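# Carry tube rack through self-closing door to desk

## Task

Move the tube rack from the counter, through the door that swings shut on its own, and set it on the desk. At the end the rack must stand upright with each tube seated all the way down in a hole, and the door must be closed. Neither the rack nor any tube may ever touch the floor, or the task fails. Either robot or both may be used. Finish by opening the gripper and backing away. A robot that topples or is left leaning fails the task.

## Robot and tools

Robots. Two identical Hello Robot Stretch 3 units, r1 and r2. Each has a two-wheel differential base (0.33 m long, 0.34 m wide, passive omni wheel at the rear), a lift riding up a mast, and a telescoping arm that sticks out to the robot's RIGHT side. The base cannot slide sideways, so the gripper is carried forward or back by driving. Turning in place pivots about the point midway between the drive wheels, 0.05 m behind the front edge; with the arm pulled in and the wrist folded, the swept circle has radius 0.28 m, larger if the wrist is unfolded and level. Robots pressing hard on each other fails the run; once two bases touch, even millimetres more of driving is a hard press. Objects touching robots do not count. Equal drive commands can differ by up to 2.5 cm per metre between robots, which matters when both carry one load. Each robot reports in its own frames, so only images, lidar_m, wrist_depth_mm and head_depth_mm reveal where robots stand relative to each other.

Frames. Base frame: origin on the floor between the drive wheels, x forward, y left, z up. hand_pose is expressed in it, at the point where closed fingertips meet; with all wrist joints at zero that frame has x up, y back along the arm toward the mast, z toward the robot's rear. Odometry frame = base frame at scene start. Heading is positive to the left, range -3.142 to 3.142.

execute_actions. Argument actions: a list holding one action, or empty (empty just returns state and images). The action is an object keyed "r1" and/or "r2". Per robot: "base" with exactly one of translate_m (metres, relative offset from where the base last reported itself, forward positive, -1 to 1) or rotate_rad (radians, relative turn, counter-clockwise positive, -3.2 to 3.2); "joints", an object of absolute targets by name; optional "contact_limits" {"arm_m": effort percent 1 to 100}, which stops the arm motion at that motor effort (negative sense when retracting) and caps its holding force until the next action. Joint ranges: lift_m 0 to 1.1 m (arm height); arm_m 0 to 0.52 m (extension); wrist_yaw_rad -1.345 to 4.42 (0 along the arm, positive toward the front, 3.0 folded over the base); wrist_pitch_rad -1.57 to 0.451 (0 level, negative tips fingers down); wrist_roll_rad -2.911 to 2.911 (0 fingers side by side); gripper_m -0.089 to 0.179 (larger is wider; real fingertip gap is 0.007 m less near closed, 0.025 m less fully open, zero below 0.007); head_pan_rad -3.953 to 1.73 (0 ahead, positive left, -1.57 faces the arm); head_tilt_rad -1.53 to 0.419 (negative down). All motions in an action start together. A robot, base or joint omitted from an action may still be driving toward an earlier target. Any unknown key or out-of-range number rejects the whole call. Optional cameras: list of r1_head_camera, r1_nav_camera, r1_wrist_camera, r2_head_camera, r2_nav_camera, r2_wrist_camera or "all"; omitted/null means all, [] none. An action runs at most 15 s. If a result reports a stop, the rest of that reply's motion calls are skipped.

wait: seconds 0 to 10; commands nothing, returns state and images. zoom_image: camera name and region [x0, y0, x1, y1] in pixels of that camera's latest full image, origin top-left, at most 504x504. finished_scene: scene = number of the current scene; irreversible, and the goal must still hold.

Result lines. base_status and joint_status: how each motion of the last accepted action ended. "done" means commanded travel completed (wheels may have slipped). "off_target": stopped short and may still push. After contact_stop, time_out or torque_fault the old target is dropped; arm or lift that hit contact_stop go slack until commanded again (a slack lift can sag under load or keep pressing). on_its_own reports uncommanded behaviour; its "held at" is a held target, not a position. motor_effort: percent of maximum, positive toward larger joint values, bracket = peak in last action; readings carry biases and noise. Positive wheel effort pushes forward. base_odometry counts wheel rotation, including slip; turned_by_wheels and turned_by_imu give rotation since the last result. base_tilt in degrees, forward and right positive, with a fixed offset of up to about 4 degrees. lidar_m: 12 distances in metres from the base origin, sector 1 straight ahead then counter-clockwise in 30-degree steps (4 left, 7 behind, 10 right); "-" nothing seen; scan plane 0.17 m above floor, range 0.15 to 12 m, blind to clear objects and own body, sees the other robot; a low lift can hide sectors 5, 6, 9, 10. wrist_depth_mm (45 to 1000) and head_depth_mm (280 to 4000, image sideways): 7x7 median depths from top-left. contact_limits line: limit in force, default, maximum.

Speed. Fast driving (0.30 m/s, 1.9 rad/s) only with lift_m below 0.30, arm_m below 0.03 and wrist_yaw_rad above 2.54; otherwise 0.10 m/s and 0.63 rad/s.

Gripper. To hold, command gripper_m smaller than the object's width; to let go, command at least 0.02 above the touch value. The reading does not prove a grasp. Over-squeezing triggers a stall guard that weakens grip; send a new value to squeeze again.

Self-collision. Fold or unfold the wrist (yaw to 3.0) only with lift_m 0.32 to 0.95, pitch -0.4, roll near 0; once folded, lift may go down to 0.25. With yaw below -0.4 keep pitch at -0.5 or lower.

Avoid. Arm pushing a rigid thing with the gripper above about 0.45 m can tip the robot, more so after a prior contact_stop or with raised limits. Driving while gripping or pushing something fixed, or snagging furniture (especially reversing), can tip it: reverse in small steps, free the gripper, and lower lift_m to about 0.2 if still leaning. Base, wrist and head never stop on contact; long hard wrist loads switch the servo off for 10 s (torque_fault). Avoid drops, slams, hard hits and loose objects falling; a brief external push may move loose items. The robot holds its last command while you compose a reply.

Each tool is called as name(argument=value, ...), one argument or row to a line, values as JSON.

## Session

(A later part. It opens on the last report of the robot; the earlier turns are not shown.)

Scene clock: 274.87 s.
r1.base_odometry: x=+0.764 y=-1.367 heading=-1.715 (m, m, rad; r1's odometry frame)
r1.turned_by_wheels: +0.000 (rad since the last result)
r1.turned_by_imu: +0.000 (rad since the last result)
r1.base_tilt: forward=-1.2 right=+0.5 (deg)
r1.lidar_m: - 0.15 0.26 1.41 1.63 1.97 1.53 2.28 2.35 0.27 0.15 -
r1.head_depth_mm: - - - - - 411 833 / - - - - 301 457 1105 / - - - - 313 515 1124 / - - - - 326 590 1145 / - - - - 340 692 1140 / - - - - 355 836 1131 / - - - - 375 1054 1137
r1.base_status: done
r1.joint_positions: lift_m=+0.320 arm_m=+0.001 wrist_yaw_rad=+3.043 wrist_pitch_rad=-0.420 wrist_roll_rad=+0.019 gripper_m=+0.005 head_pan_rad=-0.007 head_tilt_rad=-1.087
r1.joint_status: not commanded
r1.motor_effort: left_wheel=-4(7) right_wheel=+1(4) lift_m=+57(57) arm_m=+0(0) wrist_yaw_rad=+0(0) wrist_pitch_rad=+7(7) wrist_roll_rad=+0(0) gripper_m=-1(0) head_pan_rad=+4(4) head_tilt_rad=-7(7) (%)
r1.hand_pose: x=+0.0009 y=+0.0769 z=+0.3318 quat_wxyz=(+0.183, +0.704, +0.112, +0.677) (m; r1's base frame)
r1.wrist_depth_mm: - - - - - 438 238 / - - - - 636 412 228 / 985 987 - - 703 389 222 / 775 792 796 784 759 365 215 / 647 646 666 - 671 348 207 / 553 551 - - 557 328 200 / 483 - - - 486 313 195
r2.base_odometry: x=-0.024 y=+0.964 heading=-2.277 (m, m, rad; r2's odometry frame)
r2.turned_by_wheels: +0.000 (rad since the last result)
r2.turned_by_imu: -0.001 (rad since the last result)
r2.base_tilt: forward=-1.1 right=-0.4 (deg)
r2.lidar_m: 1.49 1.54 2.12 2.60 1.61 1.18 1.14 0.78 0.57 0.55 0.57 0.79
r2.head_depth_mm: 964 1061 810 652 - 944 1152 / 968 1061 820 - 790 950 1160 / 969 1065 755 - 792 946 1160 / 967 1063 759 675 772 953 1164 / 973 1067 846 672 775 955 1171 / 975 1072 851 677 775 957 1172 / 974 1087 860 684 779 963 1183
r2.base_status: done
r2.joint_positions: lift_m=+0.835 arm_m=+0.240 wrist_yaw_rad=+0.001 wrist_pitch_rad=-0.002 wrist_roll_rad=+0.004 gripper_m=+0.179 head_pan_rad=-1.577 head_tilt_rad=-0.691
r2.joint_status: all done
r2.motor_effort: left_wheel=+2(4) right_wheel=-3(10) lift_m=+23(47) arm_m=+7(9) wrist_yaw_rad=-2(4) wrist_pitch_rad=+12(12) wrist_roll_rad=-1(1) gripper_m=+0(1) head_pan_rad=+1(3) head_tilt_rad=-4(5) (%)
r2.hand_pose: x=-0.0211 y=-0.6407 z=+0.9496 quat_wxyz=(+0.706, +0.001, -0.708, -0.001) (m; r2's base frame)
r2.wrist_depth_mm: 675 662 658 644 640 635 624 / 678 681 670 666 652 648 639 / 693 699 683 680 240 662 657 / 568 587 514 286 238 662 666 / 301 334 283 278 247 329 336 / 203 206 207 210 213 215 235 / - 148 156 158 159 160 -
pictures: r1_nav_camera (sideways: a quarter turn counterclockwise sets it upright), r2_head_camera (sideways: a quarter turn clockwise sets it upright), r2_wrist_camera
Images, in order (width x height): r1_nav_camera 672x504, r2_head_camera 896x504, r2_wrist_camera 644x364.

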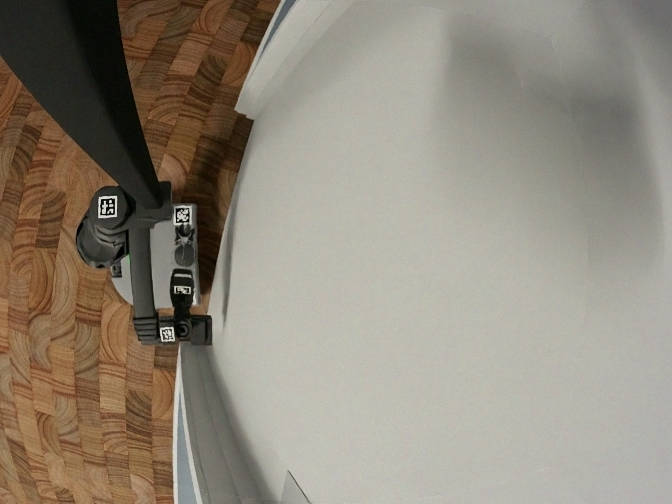

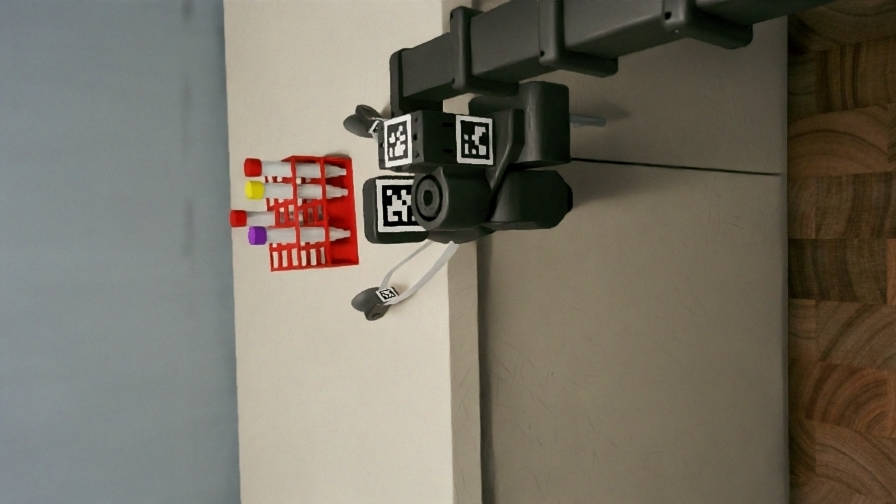

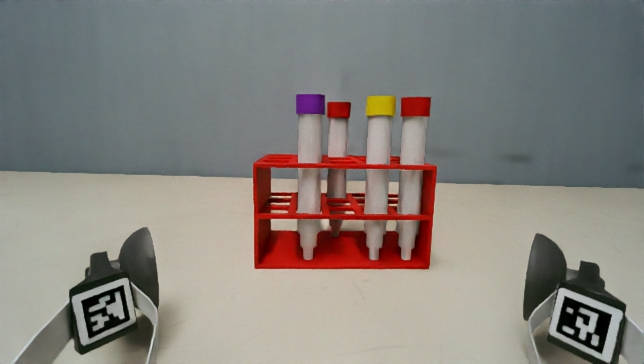

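execute_actions(
  actions=[
    {"r1": {"base": {"rotate_rad": -0.33}}, "r2": {"joints": {"arm_m": 0.355}}},
  ],
  cameras=["r1_nav_camera", "r2_head_camera", "r2_wrist_camera"],
)

Scene clock: 307.27 s.
r1.base_odometry: x=+0.764 y=-1.367 heading=-2.045 (m, m, rad; r1's odometry frame)
r1.turned_by_wheels: -0.330 (rad since the last result)
r1.turned_by_imu: -0.334 (rad since the last result)
r1.base_tilt: forward=-1.2 right=+0.5 (deg)
r1.lidar_m: - 0.15 0.18 0.41 1.45 1.83 1.53 2.01 2.50 0.33 0.20 0.15
r1.head_depth_mm: - - - - 327 627 1130 / - - - - 324 582 1130 / - - - - 321 544 1131 / - - - - 312 510 1127 / - - - - 303 480 1128 / - - - - 301 453 1107 / - - - - - 431 1115
r1.base_status: done
r1.joint_positions: lift_m=+0.320 arm_m=+0.001 wrist_yaw_rad=+3.043 wrist_pitch_rad=-0.420 wrist_roll_rad=+0.019 gripper_m=+0.005 head_pan_rad=-0.007 head_tilt_rad=-1.087
r1.joint_status: not commanded
r1.motor_effort: left_wheel=+4(7) right_wheel=-3(5) lift_m=+57(57) arm_m=+0(0) wrist_yaw_rad=+0(0) wrist_pitch_rad=+7(7) wrist_roll_rad=+0(0) gripper_m=-1(0) head_pan_rad=+4(5) head_tilt_rad=-6(6) (%)
r1.hand_pose: x=+0.0009 y=+0.0769 z=+0.3318 quat_wxyz=(+0.183, +0.704, +0.112, +0.677) (m; r1's base frame)
r1.wrist_depth_mm: - - - 610 367 222 160 / - - - 666 374 225 160 / 980 - - 718 382 227 163 / 773 763 774 748 385 230 163 / 633 637 658 - 359 231 165 / 558 552 - - 334 237 165 / 486 - - - 460 237 168
r2.base_odometry: x=-0.024 y=+0.964 heading=-2.278 (m, m, rad; r2's odometry frame)
r2.turned_by_wheels: +0.000 (rad since the last result)
r2.turned_by_imu: -0.007 (rad since the last result)
r2.base_tilt: forward=-1.3 right=-0.9 (deg)
r2.lidar_m: 1.49 1.54 2.12 2.60 1.61 1.18 1.14 0.79 0.57 0.55 0.57 0.79
r2.head_depth_mm: 977 1074 815 653 - 991 1157 / 975 1071 911 689 776 960 1161 / 970 1074 832 687 779 961 1163 / 974 1076 781 671 780 965 1168 / 979 1073 849 676 784 965 1173 / 981 1078 860 684 784 968 1181 / 980 1098 867 689 784 968 1181
r2.base_status: not commanded
r2.joint_positions: lift_m=+0.836 arm_m=+0.354 wrist_yaw_rad=+0.000 wrist_pitch_rad=+0.046 wrist_roll_rad=+0.011 gripper_m=+0.179 head_pan_rad=-1.576 head_tilt_rad=-0.695
r2.joint_status: all done
r2.motor_effort: left_wheel=+0(11) right_wheel=-1(7) lift_m=+2(29) arm_m=+11(35) wrist_yaw_rad=-1(9) wrist_pitch_rad=-14(60) wrist_roll_rad=-3(5) gripper_m=+0(0) head_pan_rad=+2(3) head_tilt_rad=-3(4) (%)
r2.hand_pose: x=-0.0214 y=-0.7563 z=+0.9627 quat_wxyz=(+0.703, -0.016, -0.711, +0.016) (m; r2's base frame)
r2.wrist_depth_mm: 565 561 557 553 545 541 538 / 581 575 570 566 557 549 551 / 590 581 575 575 125 556 557 / 596 599 591 577 128 565 566 / 418 483 140 155 127 438 449 / 273 123 147 173 131 133 296 / - 173 128 170 132 144 -
pictures: r1_nav_camera (sideways: a quarter turn counterclockwise sets it upright), r2_head_camera (sideways: a quarter turn clockwise sets it upright), r2_wrist_camera
Images, in order (width x height): r1_nav_camera 672x504, r2_head_camera 896x504, r2_wrist_camera 644x364.

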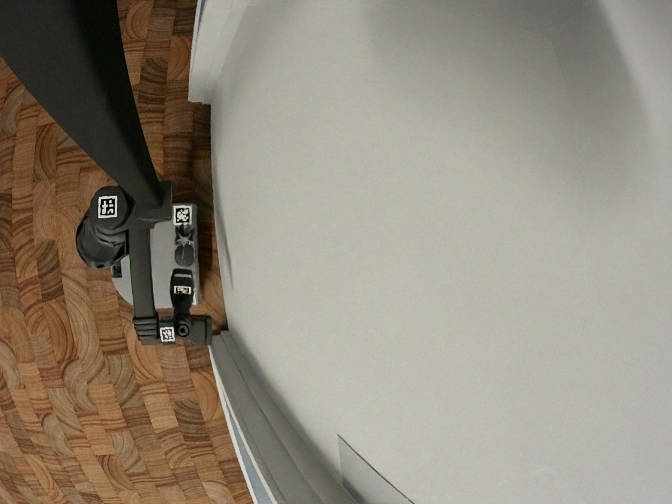

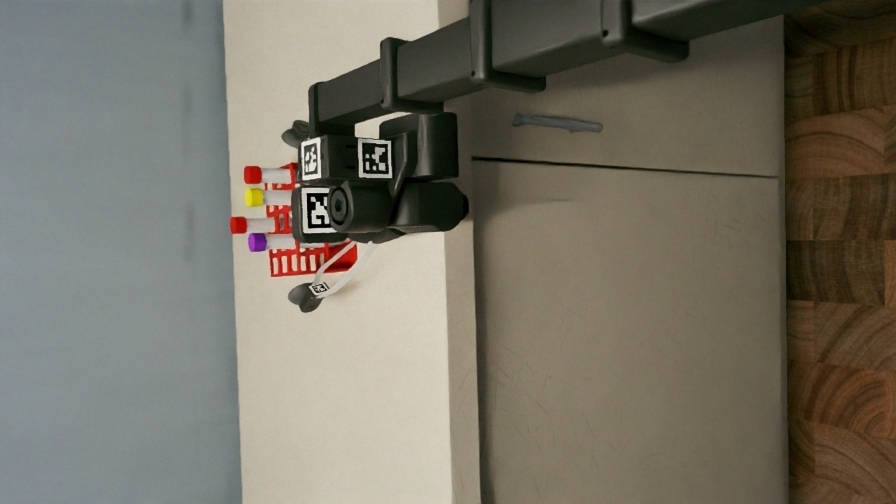

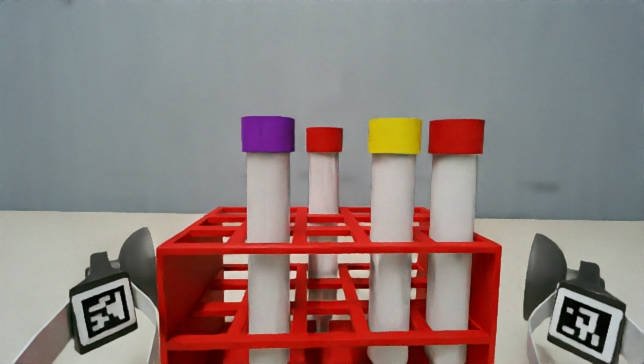

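execute_actions(
  actions=[
    {"r1": {"base": {"translate_m": 0.055}}, "r2": {"base": {"translate_m": 0.005}, "joints": {"lift_m": 0.882}}},
  ],
  cameras=["r2_wrist_camera"],
)

execute_actions(
  actions=[
    {"r1": {"base": {"translate_m": 0.05}}, "r2": {"joints": {"wrist_pitch_rad": -0.19, "arm_m": 0.362}}},
  ],
  cameras=["r1_nav_camera", "r2_wrist_camera"],
)

Scene clock: 327.93 s.
r1.base_odometry: x=+0.739 y=-1.416 heading=-2.044 (m, m, rad; r1's odometry frame)
r1.turned_by_wheels: +0.000 (rad since the last result)
r1.turned_by_imu: +0.000 (rad since the last result)
r1.base_tilt: forward=-1.2 right=+0.5 (deg)
r1.lidar_m: - - 0.15 0.24 1.45 1.88 1.59 2.07 2.48 0.32 0.15 -
r1.head_depth_mm: - - - - - 360 1078 / - - - - - 362 1017 / - - - - - 325 872 / - - - - - - 683 / - - - - - - 692 / - - - - - - 874 / - - - - - - 694
r1.base_status: done
r1.joint_positions: lift_m=+0.320 arm_m=+0.001 wrist_yaw_rad=+3.043 wrist_pitch_rad=-0.420 wrist_roll_rad=+0.019 gripper_m=+0.005 head_pan_rad=-0.007 head_tilt_rad=-1.087
r1.joint_status: not commanded
r1.motor_effort: left_wheel=+3(9) right_wheel=-3(5) lift_m=+57(57) arm_m=+0(0) wrist_yaw_rad=+0(0) wrist_pitch_rad=+7(7) wrist_roll_rad=+0(0) gripper_m=+0(1) head_pan_rad=+6(5) head_tilt_rad=-6(6) (%)
r1.hand_pose: x=+0.0009 y=+0.0769 z=+0.3318 quat_wxyz=(+0.183, +0.704, +0.112, +0.677) (m; r1's base frame)
r1.wrist_depth_mm: - - - 569 230 140 100 / - - - 627 235 141 101 / 959 979 - 682 238 142 102 / 781 788 799 735 243 144 102 / 641 658 675 - 228 145 103 / 548 559 - - 211 148 104 / 479 - - - 291 150 105
r2.base_odometry: x=-0.027 y=+0.960 heading=-2.278 (m, m, rad; r2's odometry frame)
r2.turned_by_wheels: +0.000 (rad since the last result)
r2.turned_by_imu: -0.009 (rad since the last result)
r2.base_tilt: forward=-1.2 right=-0.6 (deg)
r2.lidar_m: 1.48 1.54 2.10 2.61 1.64 1.18 1.14 0.79 0.58 0.55 0.57 0.78
r2.head_depth_mm: 970 1059 845 - 776 959 1169 / 976 1069 - 636 774 956 1178 / 970 1070 - 638 774 961 1162 / 968 1072 783 664 774 958 1159 / 969 1070 834 667 776 960 1171 / 973 1074 845 673 774 957 1174 / 971 1071 851 678 775 956 1181
r2.base_status: done
r2.joint_positions: lift_m=+0.882 arm_m=+0.355 wrist_yaw_rad=-0.001 wrist_pitch_rad=+0.007 wrist_roll_rad=+0.005 gripper_m=+0.179 head_pan_rad=-1.576 head_tilt_rad=-0.695
r2.joint_status: all done
r2.motor_effort: left_wheel=+0(4) right_wheel=-1(16) lift_m=+51(52) arm_m=+6(11) wrist_yaw_rad=+0(1) wrist_pitch_rad=+7(14) wrist_roll_rad=-1(3) gripper_m=+0(0) head_pan_rad=+2(2) head_tilt_rad=-2(2) (%)
r2.hand_pose: x=-0.0216 y=-0.7560 z=+0.9978 quat_wxyz=(+0.706, -0.002, -0.709, +0.002) (m; r2's base frame)
r2.wrist_depth_mm: 544 543 541 540 529 528 524 / 559 560 558 547 549 538 545 / 576 578 573 558 556 555 552 / 591 588 579 572 572 567 561 / 449 501 422 178 125 451 502 / 312 307 147 149 128 302 351 / - 209 131 136 130 136 -
pictures: r2_wrist_camera
Images, in order (width x height): r2_wrist_camera 644x364.

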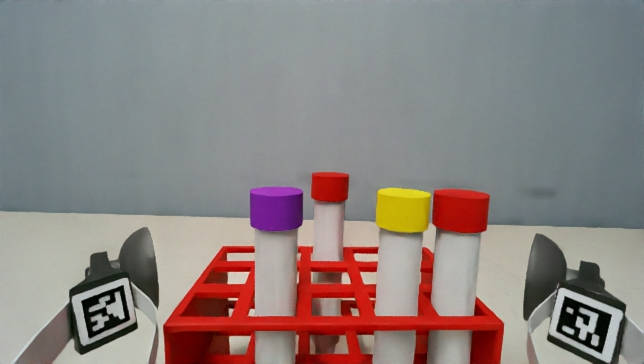

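Scene clock: 329.40 s.
r1.base_odometry: x=+0.716 y=-1.460 heading=-2.044 (m, m, rad; r1's odometry frame)
r1.turned_by_wheels: +0.001 (rad since the last result)
r1.turned_by_imu: +0.059 (rad since the last result)
r1.base_tilt: forward=-1.3 right=+0.5 (deg)
r1.lidar_m: - - 0.15 0.20 1.47 1.91 1.61 2.12 2.45 0.22 0.15 -
r1.head_depth_mm: - - - - - - 997 / - - - - - - 344 / - - - - - - 528 / - - - - - - - / - - - - - - 1094 / - - - - - - 1101 / - - - - - - 1105
r1.base_status: translate_m off_target (by the wheels' count: +0.0498 of +0.0500)
r1.joint_positions: lift_m=+0.320 arm_m=+0.001 wrist_yaw_rad=+3.044 wrist_pitch_rad=-0.417 wrist_roll_rad=+0.019 gripper_m=+0.005 head_pan_rad=-0.005 head_tilt_rad=-1.116
r1.joint_status: not commanded
r1.on_its_own: left_wheel is at rest, and its effort (+42) is outside its rest range (-18 to +18)
r1.motor_effort: left_wheel=+42(100) right_wheel=+7(11) lift_m=+44(57) arm_m=+0(0) wrist_yaw_rad=-1(2) wrist_pitch_rad=+6(7) wrist_roll_rad=+0(0) gripper_m=+0(0) head_pan_rad=+4(8) head_tilt_rad=+7(8) (%)
r1.hand_pose: x=+0.0007 y=+0.0773 z=+0.3327 quat_wxyz=(+0.182, +0.704, +0.111, +0.677) (m; r1's base frame)
r1.wrist_depth_mm: - - - 578 194 109 76 / - - - 623 195 110 76 / 972 - - 686 196 110 77 / 771 784 800 744 198 110 77 / 646 655 658 - 178 111 77 / 551 547 - - 162 111 77 / 484 - - - 228 112 77
r2.base_odometry: x=-0.027 y=+0.960 heading=-2.278 (m, m, rad; r2's odometry frame)
r2.turned_by_wheels: +0.000 (rad since the last result)
r2.turned_by_imu: +0.000 (rad since the last result)
r2.base_tilt: forward=-1.1 right=-0.6 (deg)
r2.lidar_m: 1.48 1.54 2.09 2.60 1.64 1.19 1.14 0.79 0.57 0.55 0.57 0.78
r2.head_depth_mm: 970 1063 845 - 774 956 1175 / 970 1069 - 653 774 959 1176 / 969 1068 - 646 777 958 1161 / 971 1066 780 664 774 959 1166 / 970 1066 838 669 774 955 1171 / 970 1069 847 674 774 959 1175 / 973 1073 853 679 775 954 1178
r2.base_status: not commanded
r2.joint_positions: lift_m=+0.882 arm_m=+0.362 wrist_yaw_rad=-0.001 wrist_pitch_rad=-0.202 wrist_roll_rad=+0.005 gripper_m=+0.179 head_pan_rad=-1.576 head_tilt_rad=-0.695
r2.joint_status: all done
r2.motor_effort: left_wheel=+0(0) right_wheel=-1(1) lift_m=+52(53) arm_m=+7(9) wrist_yaw_rad=+1(0) wrist_pitch_rad=+6(9) wrist_roll_rad=-2(1) gripper_m=+1(1) head_pan_rad=+2(3) head_tilt_rad=-3(2) (%)
r2.hand_pose: x=-0.0216 y=-0.7527 z=+0.9452 quat_wxyz=(+0.702, +0.071, -0.705, -0.072) (m; r2's base frame)
r2.wrist_depth_mm: 513 517 507 509 505 491 493 / 547 543 525 155 105 106 515 / 559 558 532 185 112 111 542 / 344 346 135 138 118 310 366 / 243 231 138 159 123 122 256 / 193 122 125 130 129 128 205 / - 149 146 151 145 148 -
pictures: r1_nav_camera (sideways: a quarter turn counterclockwise sets it upright), r2_wrist_camera
Images, in order (width x height): r1_nav_camera 672x504, r2_wrist_camera 644x364.

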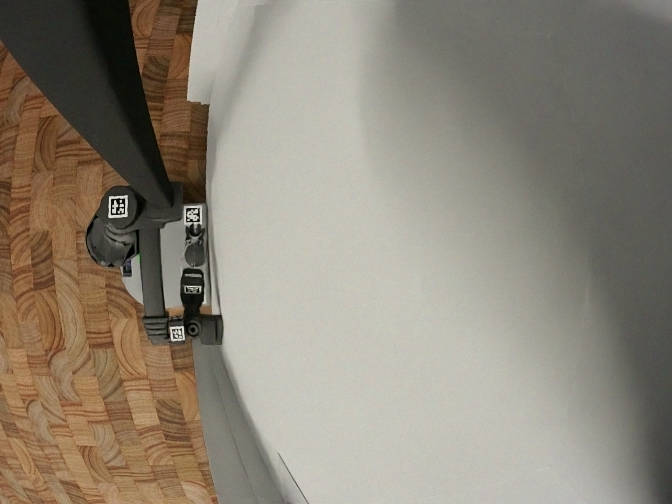

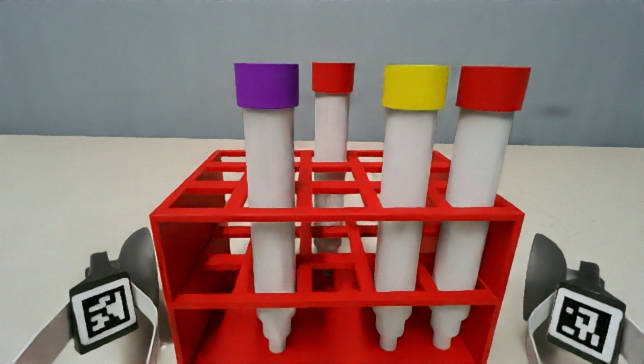

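execute_actions(
  actions=[
    {"r1": {"base": {"translate_m": -0.04}, "joints": {"head_pan_rad": -1.57, "head_tilt_rad": -1.1}}, "r2": {"joints": {"gripper_m": 0.10}}},
  ],
  cameras=["r1_nav_camera", "r2_wrist_camera"],
)

Scene clock: 338.10 s.
r1.base_odometry: x=+0.735 y=-1.425 heading=-2.044 (m, m, rad; r1's odometry frame)
r1.turned_by_wheels: +0.000 (rad since the last result)
r1.turned_by_imu: +0.000 (rad since the last result)
r1.base_tilt: forward=-1.2 right=+0.5 (deg)
r1.lidar_m: - - 0.15 0.34 1.47 1.87 1.57 2.08 2.44 0.32 0.15 -
r1.head_depth_mm: 2027 1789 1587 1429 1302 1201 - / 2048 1790 1596 1435 1308 1236 - / 2064 1806 1609 1457 1327 1252 - / 321 371 468 613 903 1151 1062 / 302 359 434 547 602 560 524 / 295 338 380 363 353 338 327 / 292 299 297 - - - -
r1.base_status: done
r1.joint_positions: lift_m=+0.320 arm_m=+0.001 wrist_yaw_rad=+3.044 wrist_pitch_rad=-0.417 wrist_roll_rad=+0.019 gripper_m=+0.005 head_pan_rad=-1.563 head_tilt_rad=-1.100
r1.joint_status: all done
r1.motor_effort: left_wheel=+0(28) right_wheel=-1(6) lift_m=+44(45) arm_m=+0(0) wrist_yaw_rad=-1(1) wrist_pitch_rad=+6(6) wrist_roll_rad=+0(0) gripper_m=-1(0) head_pan_rad=-4(59) head_tilt_rad=+0(5) (%)
r1.hand_pose: x=+0.0007 y=+0.0773 z=+0.3327 quat_wxyz=(+0.182, +0.704, +0.111, +0.677) (m; r1's base frame)
r1.wrist_depth_mm: - - - 607 311 173 121 / - - - 655 311 175 122 / 989 996 - 718 311 175 122 / 774 780 793 758 318 176 122 / 648 657 653 - 286 177 123 / 546 540 - - 262 177 124 / 483 - - - 365 178 123
r2.base_odometry: x=-0.027 y=+0.960 heading=-2.278 (m, m, rad; r2's odometry frame)
r2.turned_by_wheels: +0.000 (rad since the last result)
r2.turned_by_imu: -0.001 (rad since the last result)
r2.base_tilt: forward=-1.2 right=-0.5 (deg)
r2.lidar_m: 1.48 1.53 2.09 2.61 1.63 1.19 1.14 0.79 0.58 0.55 0.57 0.78
r2.head_depth_mm: 968 1057 847 - 774 958 1176 / 969 1070 - 652 775 958 1174 / 967 1069 - 646 775 958 1159 / 971 1069 756 663 775 959 1165 / 972 1069 837 669 775 961 1170 / 970 1071 845 672 776 960 1171 / 967 1074 854 680 774 956 1180
r2.base_status: not commanded
r2.joint_positions: lift_m=+0.882 arm_m=+0.362 wrist_yaw_rad=+0.000 wrist_pitch_rad=-0.203 wrist_roll_rad=+0.004 gripper_m=+0.101 head_pan_rad=-1.576 head_tilt_rad=-0.695
r2.joint_status: all done
r2.motor_effort: left_wheel=+1(1) right_wheel=-1(1) lift_m=+52(52) arm_m=+7(7) wrist_yaw_rad=+0(0) wrist_pitch_rad=+7(7) wrist_roll_rad=-1(1) gripper_m=-24(99) head_pan_rad=+2(2) head_tilt_rad=-2(2) (%)
r2.hand_pose: x=-0.0216 y=-0.7527 z=+0.9450 quat_wxyz=(+0.702, +0.072, -0.705, -0.072) (m; r2's base frame)
r2.wrist_depth_mm: 517 513 507 503 501 495 488 / 543 540 530 162 513 110 512 / 566 560 521 169 188 115 547 / 344 345 135 137 119 309 366 / 243 244 151 160 129 128 254 / 188 189 144 143 132 130 196 / 159 148 148 152 147 146 161
pictures: r1_nav_camera (sideways: a quarter turn counterclockwise sets it upright), r2_wrist_camera
Images, in order (width x height): r1_nav_camera 672x504, r2_wrist_camera 644x364.

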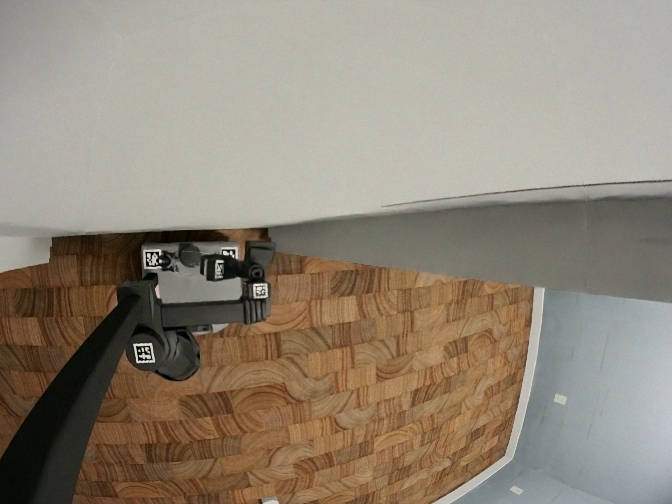

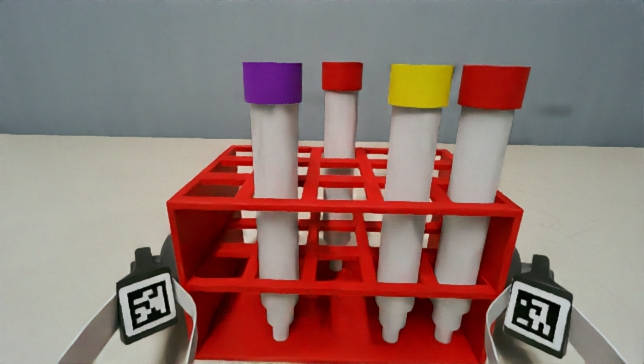

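execute_actions(
  actions=[
    {"r1": {"joints": {"lift_m": 0.48}}, "r2": {"joints": {"lift_m": 0.92}}},
  ],
  cameras=["r2_head_camera", "r2_wrist_camera"],
)

Scene clock: 409.80 s.
r1.base_odometry: x=+0.735 y=-1.425 heading=-2.044 (m, m, rad; r1's odometry frame)
r1.turned_by_wheels: +0.000 (rad since the last result)
r1.turned_by_imu: +0.000 (rad since the last result)
r1.base_tilt: forward=-1.2 right=+0.6 (deg)
r1.lidar_m: - - 0.15 0.35 1.47 1.87 1.57 2.08 2.44 0.32 0.15 -
r1.head_depth_mm: 2028 1781 1590 1430 1299 1203 - / 2043 1796 1601 1444 1309 - - / 2064 1811 1605 1448 1311 - - / 321 371 467 613 862 1130 1070 / 303 359 434 547 602 559 524 / 296 338 380 363 353 338 327 / 292 299 297 - - - -
r1.base_status: not commanded
r1.joint_positions: lift_m=+0.480 arm_m=+0.001 wrist_yaw_rad=+3.044 wrist_pitch_rad=-0.417 wrist_roll_rad=+0.019 gripper_m=+0.005 head_pan_rad=-1.563 head_tilt_rad=-1.100
r1.joint_status: all done
r1.motor_effort: left_wheel=+0(0) right_wheel=-1(1) lift_m=+57(59) arm_m=+0(0) wrist_yaw_rad=-1(1) wrist_pitch_rad=+6(7) wrist_roll_rad=+0(0) gripper_m=-1(0) head_pan_rad=-4(4) head_tilt_rad=+0(0) (%)
r1.hand_pose: x=+0.0007 y=+0.0773 z=+0.4923 quat_wxyz=(+0.182, +0.704, +0.111, +0.677) (m; r1's base frame)
r1.wrist_depth_mm: - - - 602 310 175 121 / - - - 645 309 175 122 / - - - 730 313 175 122 / - - - 783 318 177 123 / 857 900 888 - 285 177 123 / 743 742 - - 260 176 123 / 648 648 662 656 364 178 124
r2.base_odometry: x=-0.027 y=+0.960 heading=-2.278 (m, m, rad; r2's odometry frame)
r2.turned_by_wheels: +0.000 (rad since the last result)
r2.turned_by_imu: -0.002 (rad since the last result)
r2.base_tilt: forward=-1.2 right=-0.6 (deg)
r2.lidar_m: 1.48 1.54 2.09 2.60 1.63 1.18 1.14 0.79 0.58 0.55 0.57 0.78
r2.head_depth_mm: 970 1059 - 680 798 959 1171 / 972 1051 739 653 774 961 1179 / 969 1056 - 657 775 959 1161 / 969 1070 752 663 774 957 1167 / 969 1072 837 669 775 960 1173 / 969 1069 845 673 775 957 1174 / 971 1072 853 680 774 955 1177
r2.base_status: not commanded
r2.joint_positions: lift_m=+0.919 arm_m=+0.362 wrist_yaw_rad=+0.000 wrist_pitch_rad=-0.213 wrist_roll_rad=+0.004 gripper_m=+0.104 head_pan_rad=-1.576 head_tilt_rad=-0.695
r2.joint_status: all done
r2.motor_effort: left_wheel=+1(1) right_wheel=-1(1) lift_m=+53(55) arm_m=+7(7) wrist_yaw_rad=+0(0) wrist_pitch_rad=+12(12) wrist_roll_rad=-1(1) gripper_m=-22(22) head_pan_rad=+3(2) head_tilt_rad=-3(3) (%)
r2.hand_pose: x=-0.0216 y=-0.7519 z=+0.9805 quat_wxyz=(+0.702, +0.075, -0.704, -0.076) (m; r2's base frame)
r2.wrist_depth_mm: 516 511 504 501 496 497 491 / 546 539 534 168 116 513 519 / 581 569 560 174 123 542 550 / 435 435 141 140 124 395 467 / 310 312 152 172 131 130 324 / 240 242 144 144 134 130 250 / 200 190 148 153 147 153 207
pictures: r2_head_camera (sideways: a quarter turn clockwise sets it upright), r2_wrist_camera
Images, in order (width x height): r2_head_camera 896x504, r2_wrist_camera 644x364.

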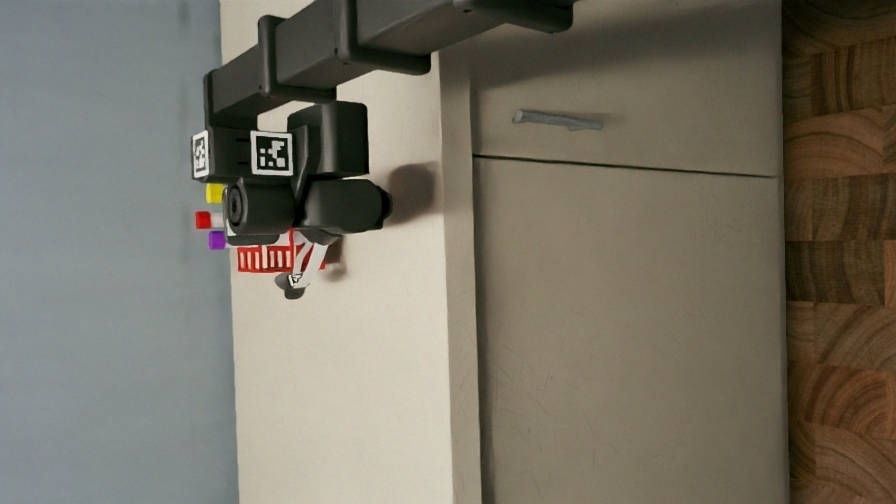

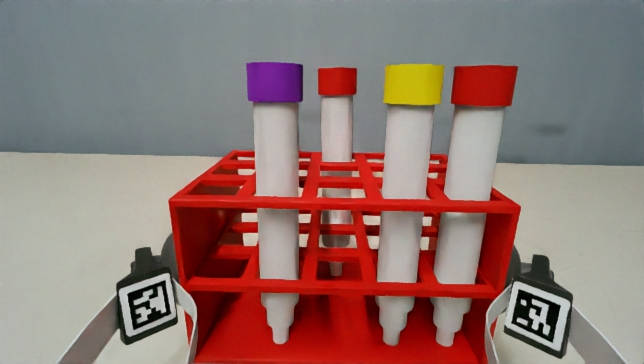

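execute_actions(
  actions=[
    {"r1": {"joints": {"wrist_pitch_rad": -1.55}}, "r2": {"joints": {"lift_m": 0.882}}},
  ],
  cameras=["r2_wrist_camera"],
)

execute_actions(
  actions=[
    {"r1": {"joints": {"wrist_yaw_rad": 1.5}}, "r2": {"joints": {"gripper_m": 0.05}}},
  ],
  cameras=["r2_wrist_camera"],
)

Scene clock: 454.43 s.
r1.base_odometry: x=+0.735 y=-1.425 heading=-2.044 (m, m, rad; r1's odometry frame)
r1.turned_by_wheels: +0.000 (rad since the last result)
r1.turned_by_imu: +0.000 (rad since the last result)
r1.base_tilt: forward=-1.2 right=+0.5 (deg)
r1.lidar_m: - - 0.15 0.34 1.47 1.87 1.57 2.08 2.44 0.32 0.15 -
r1.head_depth_mm: 2029 1770 1581 1419 1303 1199 - / 2068 1793 1593 1433 1308 - - / 2071 1815 1611 1444 1317 - - / 320 371 467 614 859 1135 1071 / 302 359 433 546 601 559 524 / 296 338 381 364 353 338 327 / 291 299 297 - - - -
r1.base_status: not commanded
r1.joint_positions: lift_m=+0.480 arm_m=+0.001 wrist_yaw_rad=+3.044 wrist_pitch_rad=-1.543 wrist_roll_rad=+0.019 gripper_m=+0.005 head_pan_rad=-1.563 head_tilt_rad=-1.100
r1.joint_status: all done
r1.motor_effort: left_wheel=+0(0) right_wheel=-1(1) lift_m=+57(57) arm_m=-1(0) wrist_yaw_rad=-1(1) wrist_pitch_rad=-3(5) wrist_roll_rad=+0(0) gripper_m=-1(1) head_pan_rad=-5(5) head_tilt_rad=+0(0) (%)
r1.hand_pose: x=-0.0228 y=-0.1631 z=+0.3614 quat_wxyz=(+0.522, +0.535, +0.463, +0.477) (m; r1's base frame)
r1.wrist_depth_mm: 510 - - - 396 223 146 / 515 - - - 417 227 148 / 539 536 - - 429 231 151 / 544 551 548 529 450 236 152 / 559 552 545 - 470 241 154 / 588 572 576 - 413 245 157 / 601 590 570 575 355 250 159
r2.base_odometry: x=-0.027 y=+0.960 heading=-2.278 (m, m, rad; r2's odometry frame)
r2.turned_by_wheels: +0.000 (rad since the last result)
r2.turned_by_imu: -0.001 (rad since the last result)
r2.base_tilt: forward=-1.2 right=-0.5 (deg)
r2.lidar_m: 1.48 1.53 2.09 2.61 1.63 1.19 1.14 0.79 0.58 0.55 0.57 0.78
r2.head_depth_mm: 966 1058 847 - 785 956 1176 / 969 1068 - 652 776 958 1178 / 968 1074 - 637 775 958 1157 / 971 1071 755 664 777 960 1164 / 970 1072 837 668 775 960 1173 / 969 1078 845 672 775 953 1175 / 972 1073 851 680 775 958 1183
r2.base_status: not commanded
r2.joint_positions: lift_m=+0.883 arm_m=+0.362 wrist_yaw_rad=+0.000 wrist_pitch_rad=-0.209 wrist_roll_rad=+0.004 gripper_m=+0.104 head_pan_rad=-1.576 head_tilt_rad=-0.695
r2.joint_status: all done
r2.motor_effort: left_wheel=+0(0) right_wheel=-2(1) lift_m=+23(50) arm_m=+7(7) wrist_yaw_rad=+0(0) wrist_pitch_rad=+10(12) wrist_roll_rad=-1(1) gripper_m=-22(22) head_pan_rad=+2(2) head_tilt_rad=-3(3) (%)
r2.hand_pose: x=-0.0216 y=-0.7523 z=+0.9446 quat_wxyz=(+0.702, +0.074, -0.704, -0.074) (m; r2's base frame)
r2.wrist_depth_mm: 519 510 510 500 500 499 494 / 545 545 522 163 511 110 519 / 564 553 517 169 187 116 542 / 339 343 134 137 119 308 362 / 241 242 149 167 128 129 252 / 187 188 144 142 133 130 194 / 159 148 148 152 147 146 158
pictures: r2_wrist_camera
Images, in order (width x height): r2_wrist_camera 644x364.

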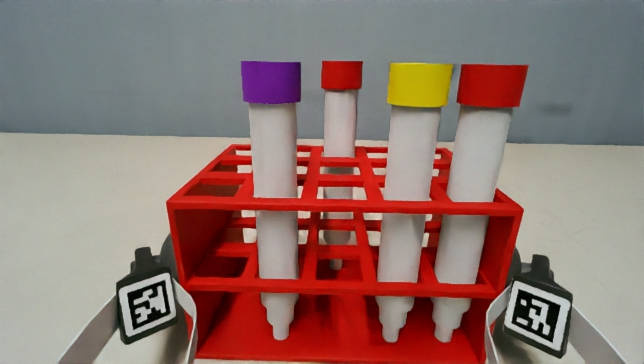

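Scene clock: 456.20 s.
r1.base_odometry: x=+0.735 y=-1.425 heading=-2.044 (m, m, rad; r1's odometry frame)
r1.turned_by_wheels: +0.000 (rad since the last result)
r1.turned_by_imu: +0.000 (rad since the last result)
r1.base_tilt: forward=-1.1 right=+0.5 (deg)
r1.lidar_m: - - 0.15 0.34 1.47 1.87 1.57 2.08 2.44 0.32 0.15 -
r1.head_depth_mm: 2027 1776 1584 1425 1301 1193 - / 2050 1794 1598 1438 1323 - - / 2074 1810 1605 1454 1328 - - / 321 371 467 613 901 1174 1065 / 303 359 434 547 600 559 522 / 295 338 380 363 352 338 327 / 291 299 296 - - - -
r1.base_status: not commanded
r1.joint_positions: lift_m=+0.480 arm_m=+0.001 wrist_yaw_rad=+1.503 wrist_pitch_rad=-1.543 wrist_roll_rad=+0.019 gripper_m=+0.005 head_pan_rad=-1.563 head_tilt_rad=-1.100
r1.joint_status: all done
r1.motor_effort: left_wheel=+0(0) right_wheel=-1(1) lift_m=+57(57) arm_m=+0(0) wrist_yaw_rad=-3(2) wrist_pitch_rad=-3(3) wrist_roll_rad=+0(0) gripper_m=-1(0) head_pan_rad=-4(5) head_tilt_rad=+0(0) (%)
r1.hand_pose: x=-0.0385 y=-0.1452 z=+0.3614 quat_wxyz=(+0.707, +0.706, -0.040, -0.021) (m; r1's base frame)
r1.wrist_depth_mm: 241 249 258 267 279 284 218 / 458 483 521 501 498 360 234 / 547 - - - 522 439 256 / 557 - - - 531 536 518 / - - - - 538 539 529 / 587 - - - 561 555 553 / 590 - - 578 578 578 561
r2.base_odometry: x=-0.027 y=+0.960 heading=-2.278 (m, m, rad; r2's odometry frame)
r2.turned_by_wheels: +0.000 (rad since the last result)
r2.turned_by_imu: +0.000 (rad since the last result)
r2.base_tilt: forward=-1.2 right=-0.5 (deg)
r2.lidar_m: 1.48 1.54 2.09 2.60 1.63 1.19 1.14 0.79 0.57 0.55 0.57 0.78
r2.head_depth_mm: 969 1059 847 - 784 956 1176 / 968 1067 - 652 776 957 1177 / 972 1069 - 637 777 961 1159 / 967 1069 756 663 774 958 1169 / 969 1076 838 669 775 961 1172 / 971 1073 847 676 776 958 1174 / 973 1072 854 679 775 958 1179
r2.base_status: not commanded
r2.joint_positions: lift_m=+0.883 arm_m=+0.362 wrist_yaw_rad=+0.000 wrist_pitch_rad=-0.207 wrist_roll_rad=+0.004 gripper_m=+0.057 head_pan_rad=-1.576 head_tilt_rad=-0.695
r2.joint_status: gripper_m off_target (ended at +0.057, target +0.050)
r2.on_its_own: gripper_m is held at +0.055, not at your +0.050, by its stall guard, which is still easing
r2.motor_effort: left_wheel=+1(1) right_wheel=-1(1) lift_m=+23(23) arm_m=+7(7) wrist_yaw_rad=+1(0) wrist_pitch_rad=+9(10) wrist_roll_rad=-1(1) gripper_m=-46(99) head_pan_rad=+1(2) head_tilt_rad=-3(2) (%)
r2.hand_pose: x=-0.0216 y=-0.7524 z=+0.9450 quat_wxyz=(+0.702, +0.073, -0.705, -0.074) (m; r2's base frame)
r2.wrist_depth_mm: 509 514 513 504 498 497 492 / 550 542 525 162 114 109 515 / 563 561 518 169 122 115 540 / 340 345 134 138 120 308 365 / 243 245 149 168 128 129 255 / 188 189 144 142 133 130 195 / 159 148 148 151 147 146 158
pictures: r2_wrist_camera
Images, in order (width x height): r2_wrist_camera 644x364.

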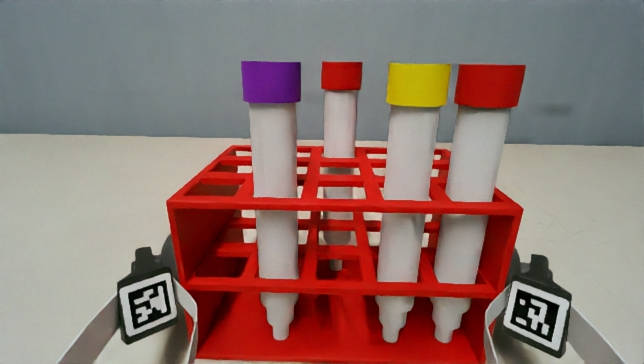

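execute_actions(
  actions=[
    {"r1": {"joints": {"wrist_yaw_rad": 0.0}}},
  ],
  cameras=["r1_nav_camera"],
)

Scene clock: 462.13 s.
r1.base_odometry: x=+0.735 y=-1.425 heading=-2.044 (m, m, rad; r1's odometry frame)
r1.turned_by_wheels: +0.000 (rad since the last result)
r1.turned_by_imu: +0.000 (rad since the last result)
r1.base_tilt: forward=-1.1 right=+0.5 (deg)
r1.lidar_m: - - 0.15 0.34 1.47 1.87 1.57 2.08 2.44 0.32 0.15 -
r1.head_depth_mm: 2022 1773 1595 1430 1303 1201 - / 2046 1794 1596 1442 1305 - - / 2082 1802 1615 1457 1318 - - / 321 370 466 614 898 1200 1066 / 303 359 434 548 601 561 524 / 295 338 380 364 353 338 326 / 291 299 296 - - - -
r1.base_status: not commanded
r1.joint_positions: lift_m=+0.480 arm_m=+0.001 wrist_yaw_rad=+0.003 wrist_pitch_rad=-1.544 wrist_roll_rad=+0.019 gripper_m=+0.005 head_pan_rad=-1.563 head_tilt_rad=-1.100
r1.joint_status: all done
r1.motor_effort: left_wheel=+0(0) right_wheel=-1(1) lift_m=+57(57) arm_m=+0(0) wrist_yaw_rad=-3(5) wrist_pitch_rad=-3(3) wrist_roll_rad=+0(0) gripper_m=+1(1) head_pan_rad=-4(4) head_tilt_rad=+0(0) (%)
r1.hand_pose: x=-0.0217 y=-0.1290 z=+0.3614 quat_wxyz=(+0.503, +0.489, -0.510, -0.497) (m; r1's base frame)
r1.wrist_depth_mm: 147 202 374 497 499 487 489 / 148 202 382 514 505 498 495 / 149 204 385 530 520 516 505 / 150 207 395 - - 531 514 / 151 208 397 - - - 534 / 152 210 357 - - - 541 / 153 213 477 - - 571 551
r2.base_odometry: x=-0.027 y=+0.960 heading=-2.278 (m, m, rad; r2's odometry frame)
r2.turned_by_wheels: +0.000 (rad since the last result)
r2.turned_by_imu: -0.001 (rad since the last result)
r2.base_tilt: forward=-1.1 right=-0.5 (deg)
r2.lidar_m: 1.48 1.54 2.09 2.60 1.63 1.19 1.14 0.79 0.57 0.55 0.57 0.78
r2.head_depth_mm: 971 1058 845 - 785 961 1174 / 974 1068 - 653 776 960 1177 / 968 1067 - 637 775 958 1156 / 972 1071 755 664 775 958 1161 / 972 1067 839 668 775 958 1176 / 970 1071 845 674 773 956 1177 / 968 1070 854 679 776 959 1176
r2.base_status: not commanded
r2.joint_positions: lift_m=+0.883 arm_m=+0.362 wrist_yaw_rad=+0.000 wrist_pitch_rad=-0.207 wrist_roll_rad=+0.004 gripper_m=+0.089 head_pan_rad=-1.576 head_tilt_rad=-0.695
r2.joint_status: not commanded
r2.on_its_own: gripper_m is held at +0.087, not at your +0.050, by its stall guard, which is still easing
r2.motor_effort: left_wheel=+1(1) right_wheel=-1(1) lift_m=+23(23) arm_m=+7(7) wrist_yaw_rad=+0(0) wrist_pitch_rad=+9(9) wrist_roll_rad=-1(1) gripper_m=-30(34) head_pan_rad=+2(2) head_tilt_rad=-3(3) (%)
r2.hand_pose: x=-0.0216 y=-0.7524 z=+0.9450 quat_wxyz=(+0.702, +0.073, -0.705, -0.074) (m; r2's base frame)
r2.wrist_depth_mm: 519 513 505 500 505 496 491 / 554 537 528 162 115 109 511 / 559 554 522 170 123 116 543 / 342 345 134 138 120 308 366 / 243 244 149 167 129 128 254 / 189 189 144 143 133 130 195 / 159 149 149 151 146 146 158
pictures: r1_nav_camera (sideways: a quarter turn counterclockwise sets it upright)
Images, in order (width x height): r1_nav_camera 672x504.

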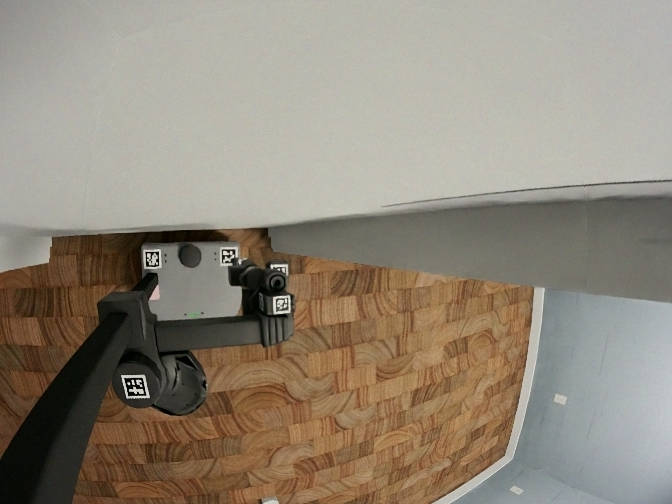

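execute_actions(
  actions=[
    {"r1": {"base": {"rotate_rad": 0.14}, "joints": {"head_pan_rad": -1.9, "head_tilt_rad": -1.0}}, "r2": {"joints": {"lift_m": 0.915, "gripper_m": 0.09}}},
  ],
  cameras=["r2_wrist_camera"],
)

execute_actions(
  actions=[
    {"r1": {"base": {"translate_m": 0.035}}, "r2": {"joints": {"wrist_pitch_rad": -0.16}}},
  ],
  cameras=["r1_nav_camera", "r2_wrist_camera"],
)

Scene clock: 486.97 s.
r1.base_odometry: x=+0.735 y=-1.425 heading=-1.904 (m, m, rad; r1's odometry frame)
r1.turned_by_wheels: +0.140 (rad since the last result)
r1.turned_by_imu: +0.142 (rad since the last result)
r1.base_tilt: forward=-1.1 right=+0.5 (deg)
r1.lidar_m: - - 0.15 0.59 1.54 1.87 1.57 2.17 2.37 0.24 0.15 -
r1.head_depth_mm: 2355 2022 1740 1523 1353 1221 1128 / 2339 2047 1756 1538 1364 1247 - / 2313 2041 1754 1547 1363 1279 - / 2290 2083 1783 1559 1381 1195 1140 / 2275 2089 1754 526 652 830 675 / 2142 327 384 466 547 471 393 / - 311 362 405 356 322 302
r1.base_status: done
r1.joint_positions: lift_m=+0.480 arm_m=+0.001 wrist_yaw_rad=+0.003 wrist_pitch_rad=-1.544 wrist_roll_rad=+0.019 gripper_m=+0.005 head_pan_rad=-1.893 head_tilt_rad=-1.001
r1.joint_status: all done
r1.motor_effort: left_wheel=-4(9) right_wheel=+1(4) lift_m=+57(57) arm_m=+0(0) wrist_yaw_rad=-3(3) wrist_pitch_rad=-3(3) wrist_roll_rad=+0(0) gripper_m=-1(0) head_pan_rad=-3(35) head_tilt_rad=+0(9) (%)
r1.hand_pose: x=-0.0217 y=-0.1289 z=+0.3614 quat_wxyz=(+0.503, +0.489, -0.510, -0.497) (m; r1's base frame)
r1.wrist_depth_mm: 112 147 258 495 489 485 493 / 116 152 279 512 507 496 499 / 120 160 303 528 514 510 507 / 124 168 335 - - 525 522 / 129 176 362 - - - 532 / 134 187 342 - - - 538 / 137 198 553 - - 571 567
r2.base_odometry: x=-0.027 y=+0.960 heading=-2.278 (m, m, rad; r2's odometry frame)
r2.turned_by_wheels: +0.000 (rad since the last result)
r2.turned_by_imu: -0.001 (rad since the last result)
r2.base_tilt: forward=-1.1 right=-0.4 (deg)
r2.lidar_m: 1.48 1.54 2.09 2.60 1.64 1.19 1.14 0.79 0.57 0.55 0.57 0.78
r2.head_depth_mm: 970 1062 - - 794 958 1173 / 969 1069 711 654 775 957 1176 / 970 1074 - 656 775 958 1163 / 966 1070 756 663 774 959 1162 / 973 1068 835 669 775 960 1175 / 970 1068 845 673 775 961 1172 / 974 1074 853 682 774 958 1181
r2.base_status: not commanded
r2.joint_positions: lift_m=+0.914 arm_m=+0.362 wrist_yaw_rad=+0.000 wrist_pitch_rad=-0.213 wrist_roll_rad=+0.004 gripper_m=+0.095 head_pan_rad=-1.576 head_tilt_rad=-0.695
r2.joint_status: gripper_m off_target (ended at +0.095, target +0.090); the others done
r2.motor_effort: left_wheel=+1(0) right_wheel=-1(1) lift_m=+52(59) arm_m=+7(7) wrist_yaw_rad=+0(1) wrist_pitch_rad=+12(13) wrist_roll_rad=-1(1) gripper_m=-25(90) head_pan_rad=+3(2) head_tilt_rad=-2(2) (%)
r2.hand_pose: x=-0.0216 y=-0.7520 z=+0.9756 quat_wxyz=(+0.702, +0.075, -0.704, -0.076) (m; r2's base frame)
r2.wrist_depth_mm: 514 509 503 503 497 490 489 / 549 539 527 167 116 509 514 / 577 578 561 174 123 538 550 / 421 425 141 140 124 378 449 / 300 302 152 173 131 130 312 / 233 234 144 144 135 130 241 / 197 185 148 152 148 153 197
pictures: r2_wrist_camera
Images, in order (width x height): r2_wrist_camera 644x364.

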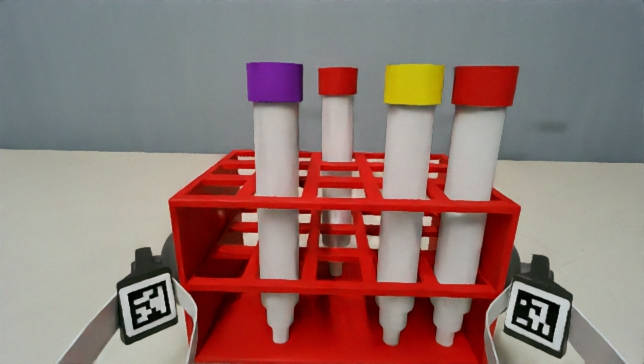

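Scene clock: 488.33 s.
r1.base_odometry: x=+0.723 y=-1.458 heading=-1.904 (m, m, rad; r1's odometry frame)
r1.turned_by_wheels: +0.000 (rad since the last result)
r1.turned_by_imu: -0.159 (rad since the last result)
r1.base_tilt: forward=-1.2 right=+0.5 (deg)
r1.lidar_m: - - 0.15 0.30 1.46 1.87 1.58 2.08 2.45 0.32 0.15 -
r1.head_depth_mm: 2480 2066 1764 1541 1369 1228 1132 / 2406 2083 1778 1559 1380 1260 - / 2401 2104 1804 1566 1383 1269 - / 2360 2116 1801 1570 1391 1269 1140 / 2323 2137 1829 1594 722 879 813 / 2250 2187 1752 474 576 597 441 / 2126 318 361 427 470 370 315
r1.base_status: done
r1.joint_positions: lift_m=+0.480 arm_m=+0.001 wrist_yaw_rad=+0.003 wrist_pitch_rad=-1.544 wrist_roll_rad=+0.019 gripper_m=+0.005 head_pan_rad=-1.854 head_tilt_rad=-0.985
r1.joint_status: not commanded
r1.motor_effort: left_wheel=+16(37) right_wheel=+4(20) lift_m=+56(57) arm_m=+0(0) wrist_yaw_rad=-3(4) wrist_pitch_rad=-3(3) wrist_roll_rad=+0(0) gripper_m=+0(0) head_pan_rad=-29(44) head_tilt_rad=-7(10) (%)
r1.hand_pose: x=-0.0217 y=-0.1289 z=+0.3614 quat_wxyz=(+0.503, +0.489, -0.510, -0.498) (m; r1's base frame)
r1.wrist_depth_mm: 143 195 365 504 494 483 487 / 144 195 367 519 507 512 494 / 144 198 373 523 522 517 516 / 145 199 377 - - 533 528 / 145 199 378 - - - 533 / 146 201 336 - - - 543 / 146 201 441 - - 570 564
r2.base_odometry: x=-0.027 y=+0.960 heading=-2.278 (m, m, rad; r2's odometry frame)
r2.turned_by_wheels: +0.000 (rad since the last result)
r2.turned_by_imu: +0.000 (rad since the last result)
r2.base_tilt: forward=-1.1 right=-0.6 (deg)
r2.lidar_m: 1.48 1.53 2.09 2.60 1.63 1.19 1.14 0.79 0.57 0.55 0.57 0.78
r2.head_depth_mm: 970 1061 - - 798 953 1175 / 972 1064 713 652 774 958 1180 / 969 1060 - 657 775 960 1159 / 967 1069 752 664 775 960 1160 / 969 1069 834 668 778 956 1175 / 975 1070 844 672 777 962 1172 / 972 1075 852 680 775 962 1179
r2.base_status: not commanded
r2.joint_positions: lift_m=+0.914 arm_m=+0.362 wrist_yaw_rad=+0.000 wrist_pitch_rad=-0.193 wrist_roll_rad=+0.004 gripper_m=+0.101 head_pan_rad=-1.576 head_tilt_rad=-0.695
r2.joint_status: all done
r2.on_its_own: gripper_m is held at +0.100, not at your +0.090, by its stall guard, which is still easing
r2.motor_effort: left_wheel=+0(0) right_wheel=-1(1) lift_m=+53(53) arm_m=+7(7) wrist_yaw_rad=+0(1) wrist_pitch_rad=+17(19) wrist_roll_rad=-1(1) gripper_m=-18(27) head_pan_rad=+1(2) head_tilt_rad=-3(2) (%)
r2.hand_pose: x=-0.0216 y=-0.7535 z=+0.9805 quat_wxyz=(+0.703, +0.068, -0.705, -0.069) (m; r2's base frame)
r2.wrist_depth_mm: 514 510 510 504 498 495 488 / 549 537 533 168 116 508 516 / 572 575 555 173 123 536 540 / 448 451 141 140 124 404 481 / 314 316 152 172 131 130 331 / 243 243 144 144 135 130 253 / 201 191 148 152 147 153 203
pictures: r1_nav_camera (sideways: a quarter turn counterclockwise sets it upright), r2_wrist_camera
Images, in order (width x height): r1_nav_camera 672x504, r2_wrist_camera 644x364.

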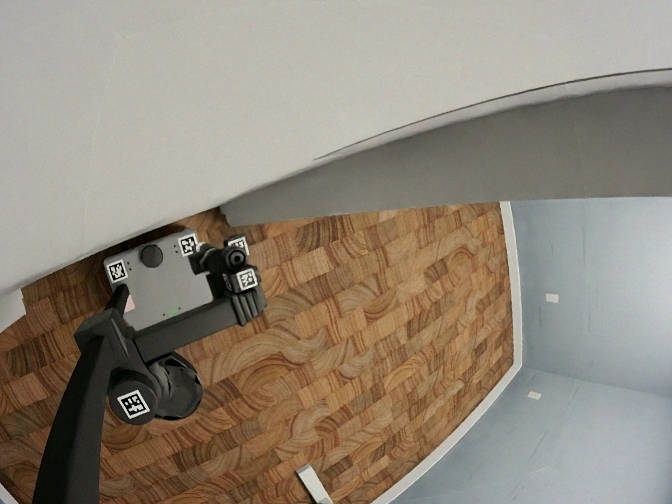

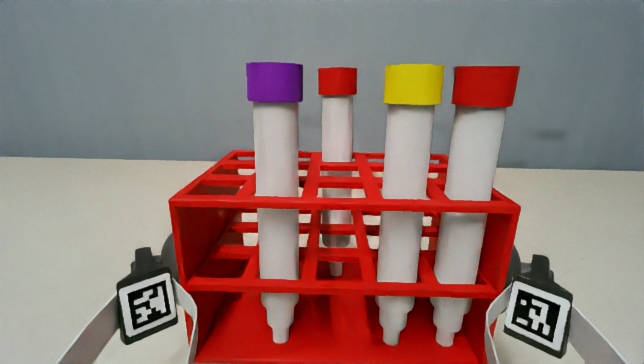

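execute_actions(
  actions=[
    {"r1": {"base": {"rotate_rad": 0.1}, "joints": {"head_pan_rad": -3.2, "head_tilt_rad": -0.9}}},
  ],
  cameras=["r1_nav_camera", "r2_wrist_camera"],
)

Scene clock: 512.53 s.
r1.base_odometry: x=+0.723 y=-1.458 heading=-1.804 (m, m, rad; r1's odometry frame)
r1.turned_by_wheels: +0.100 (rad since the last result)
r1.turned_by_imu: +0.101 (rad since the last result)
r1.base_tilt: forward=-1.1 right=+0.5 (deg)
r1.lidar_m: - - 0.15 0.45 1.51 1.88 1.58 2.14 2.40 0.26 0.15 -
r1.head_depth_mm: 1873 2159 1953 1648 1425 1287 - / 1892 2162 1955 1669 1435 1316 - / 1881 2186 1980 1673 1443 1320 - / 1887 2174 1991 1689 1467 1295 1184 / 1811 2088 1967 1696 1476 1298 1171 / 1874 2171 2043 1715 1477 1301 1175 / 1875 2151 2046 1723 1494 1307 1173
r1.base_status: done
r1.joint_positions: lift_m=+0.480 arm_m=+0.001 wrist_yaw_rad=+0.003 wrist_pitch_rad=-1.544 wrist_roll_rad=+0.019 gripper_m=+0.005 head_pan_rad=-3.193 head_tilt_rad=-0.900
r1.joint_status: all done
r1.motor_effort: left_wheel=-4(10) right_wheel=+1(7) lift_m=+57(57) arm_m=+0(0) wrist_yaw_rad=-3(3) wrist_pitch_rad=-3(3) wrist_roll_rad=+0(0) gripper_m=+0(1) head_pan_rad=-4(59) head_tilt_rad=+0(9) (%)
r1.hand_pose: x=-0.0217 y=-0.1289 z=+0.3614 quat_wxyz=(+0.503, +0.489, -0.510, -0.498) (m; r1's base frame)
r1.wrist_depth_mm: 118 155 279 506 492 491 487 / 121 160 295 513 513 504 495 / 123 165 313 517 512 506 508 / 126 170 331 - - 519 517 / 129 175 351 - - - 536 / 133 182 319 - - - 547 / 136 188 472 - - 564 564
r2.base_odometry: x=-0.027 y=+0.960 heading=-2.278 (m, m, rad; r2's odometry frame)
r2.turned_by_wheels: +0.000 (rad since the last result)
r2.turned_by_imu: -0.001 (rad since the last result)
r2.base_tilt: forward=-1.1 right=-0.5 (deg)
r2.lidar_m: 1.48 1.54 2.10 2.61 1.63 1.19 1.14 0.79 0.57 0.55 0.57 0.78
r2.head_depth_mm: 972 1060 - - 796 957 1170 / 964 1069 710 652 775 958 1181 / 972 1061 - 657 775 957 1163 / 970 1071 754 663 776 959 1163 / 968 1074 836 670 774 958 1170 / 968 1070 845 673 774 959 1171 / 973 1073 855 680 776 960 1184
r2.base_status: not commanded
r2.joint_positions: lift_m=+0.914 arm_m=+0.362 wrist_yaw_rad=+0.000 wrist_pitch_rad=-0.193 wrist_roll_rad=+0.004 gripper_m=+0.105 head_pan_rad=-1.576 head_tilt_rad=-0.695
r2.joint_status: not commanded
r2.on_its_own: gripper_m is held at +0.103, not at your +0.090, by its stall guard, which is not easing now
r2.motor_effort: left_wheel=+1(1) right_wheel=-1(1) lift_m=+53(53) arm_m=+7(6) wrist_yaw_rad=+0(0) wrist_pitch_rad=+17(17) wrist_roll_rad=-1(1) gripper_m=-22(22) head_pan_rad=+2(1) head_tilt_rad=-3(2) (%)
r2.hand_pose: x=-0.0216 y=-0.7535 z=+0.9805 quat_wxyz=(+0.703, +0.068, -0.705, -0.069) (m; r2's base frame)
r2.wrist_depth_mm: 514 515 501 500 499 499 495 / 541 538 531 169 116 511 512 / 574 570 563 173 123 536 544 / 448 451 141 140 123 403 479 / 316 315 152 173 131 130 329 / 242 242 144 144 135 130 252 / 200 191 148 152 147 153 203
pictures: r1_nav_camera (sideways: a quarter turn counterclockwise sets it upright), r2_wrist_camera
Images, in order (width x height): r1_nav_camera 672x504, r2_wrist_camera 644x364.

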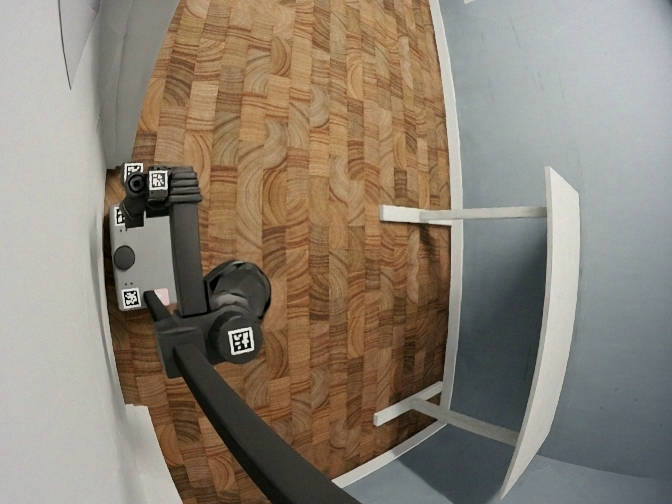

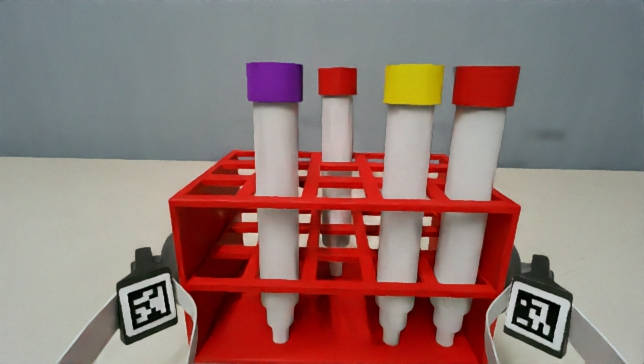

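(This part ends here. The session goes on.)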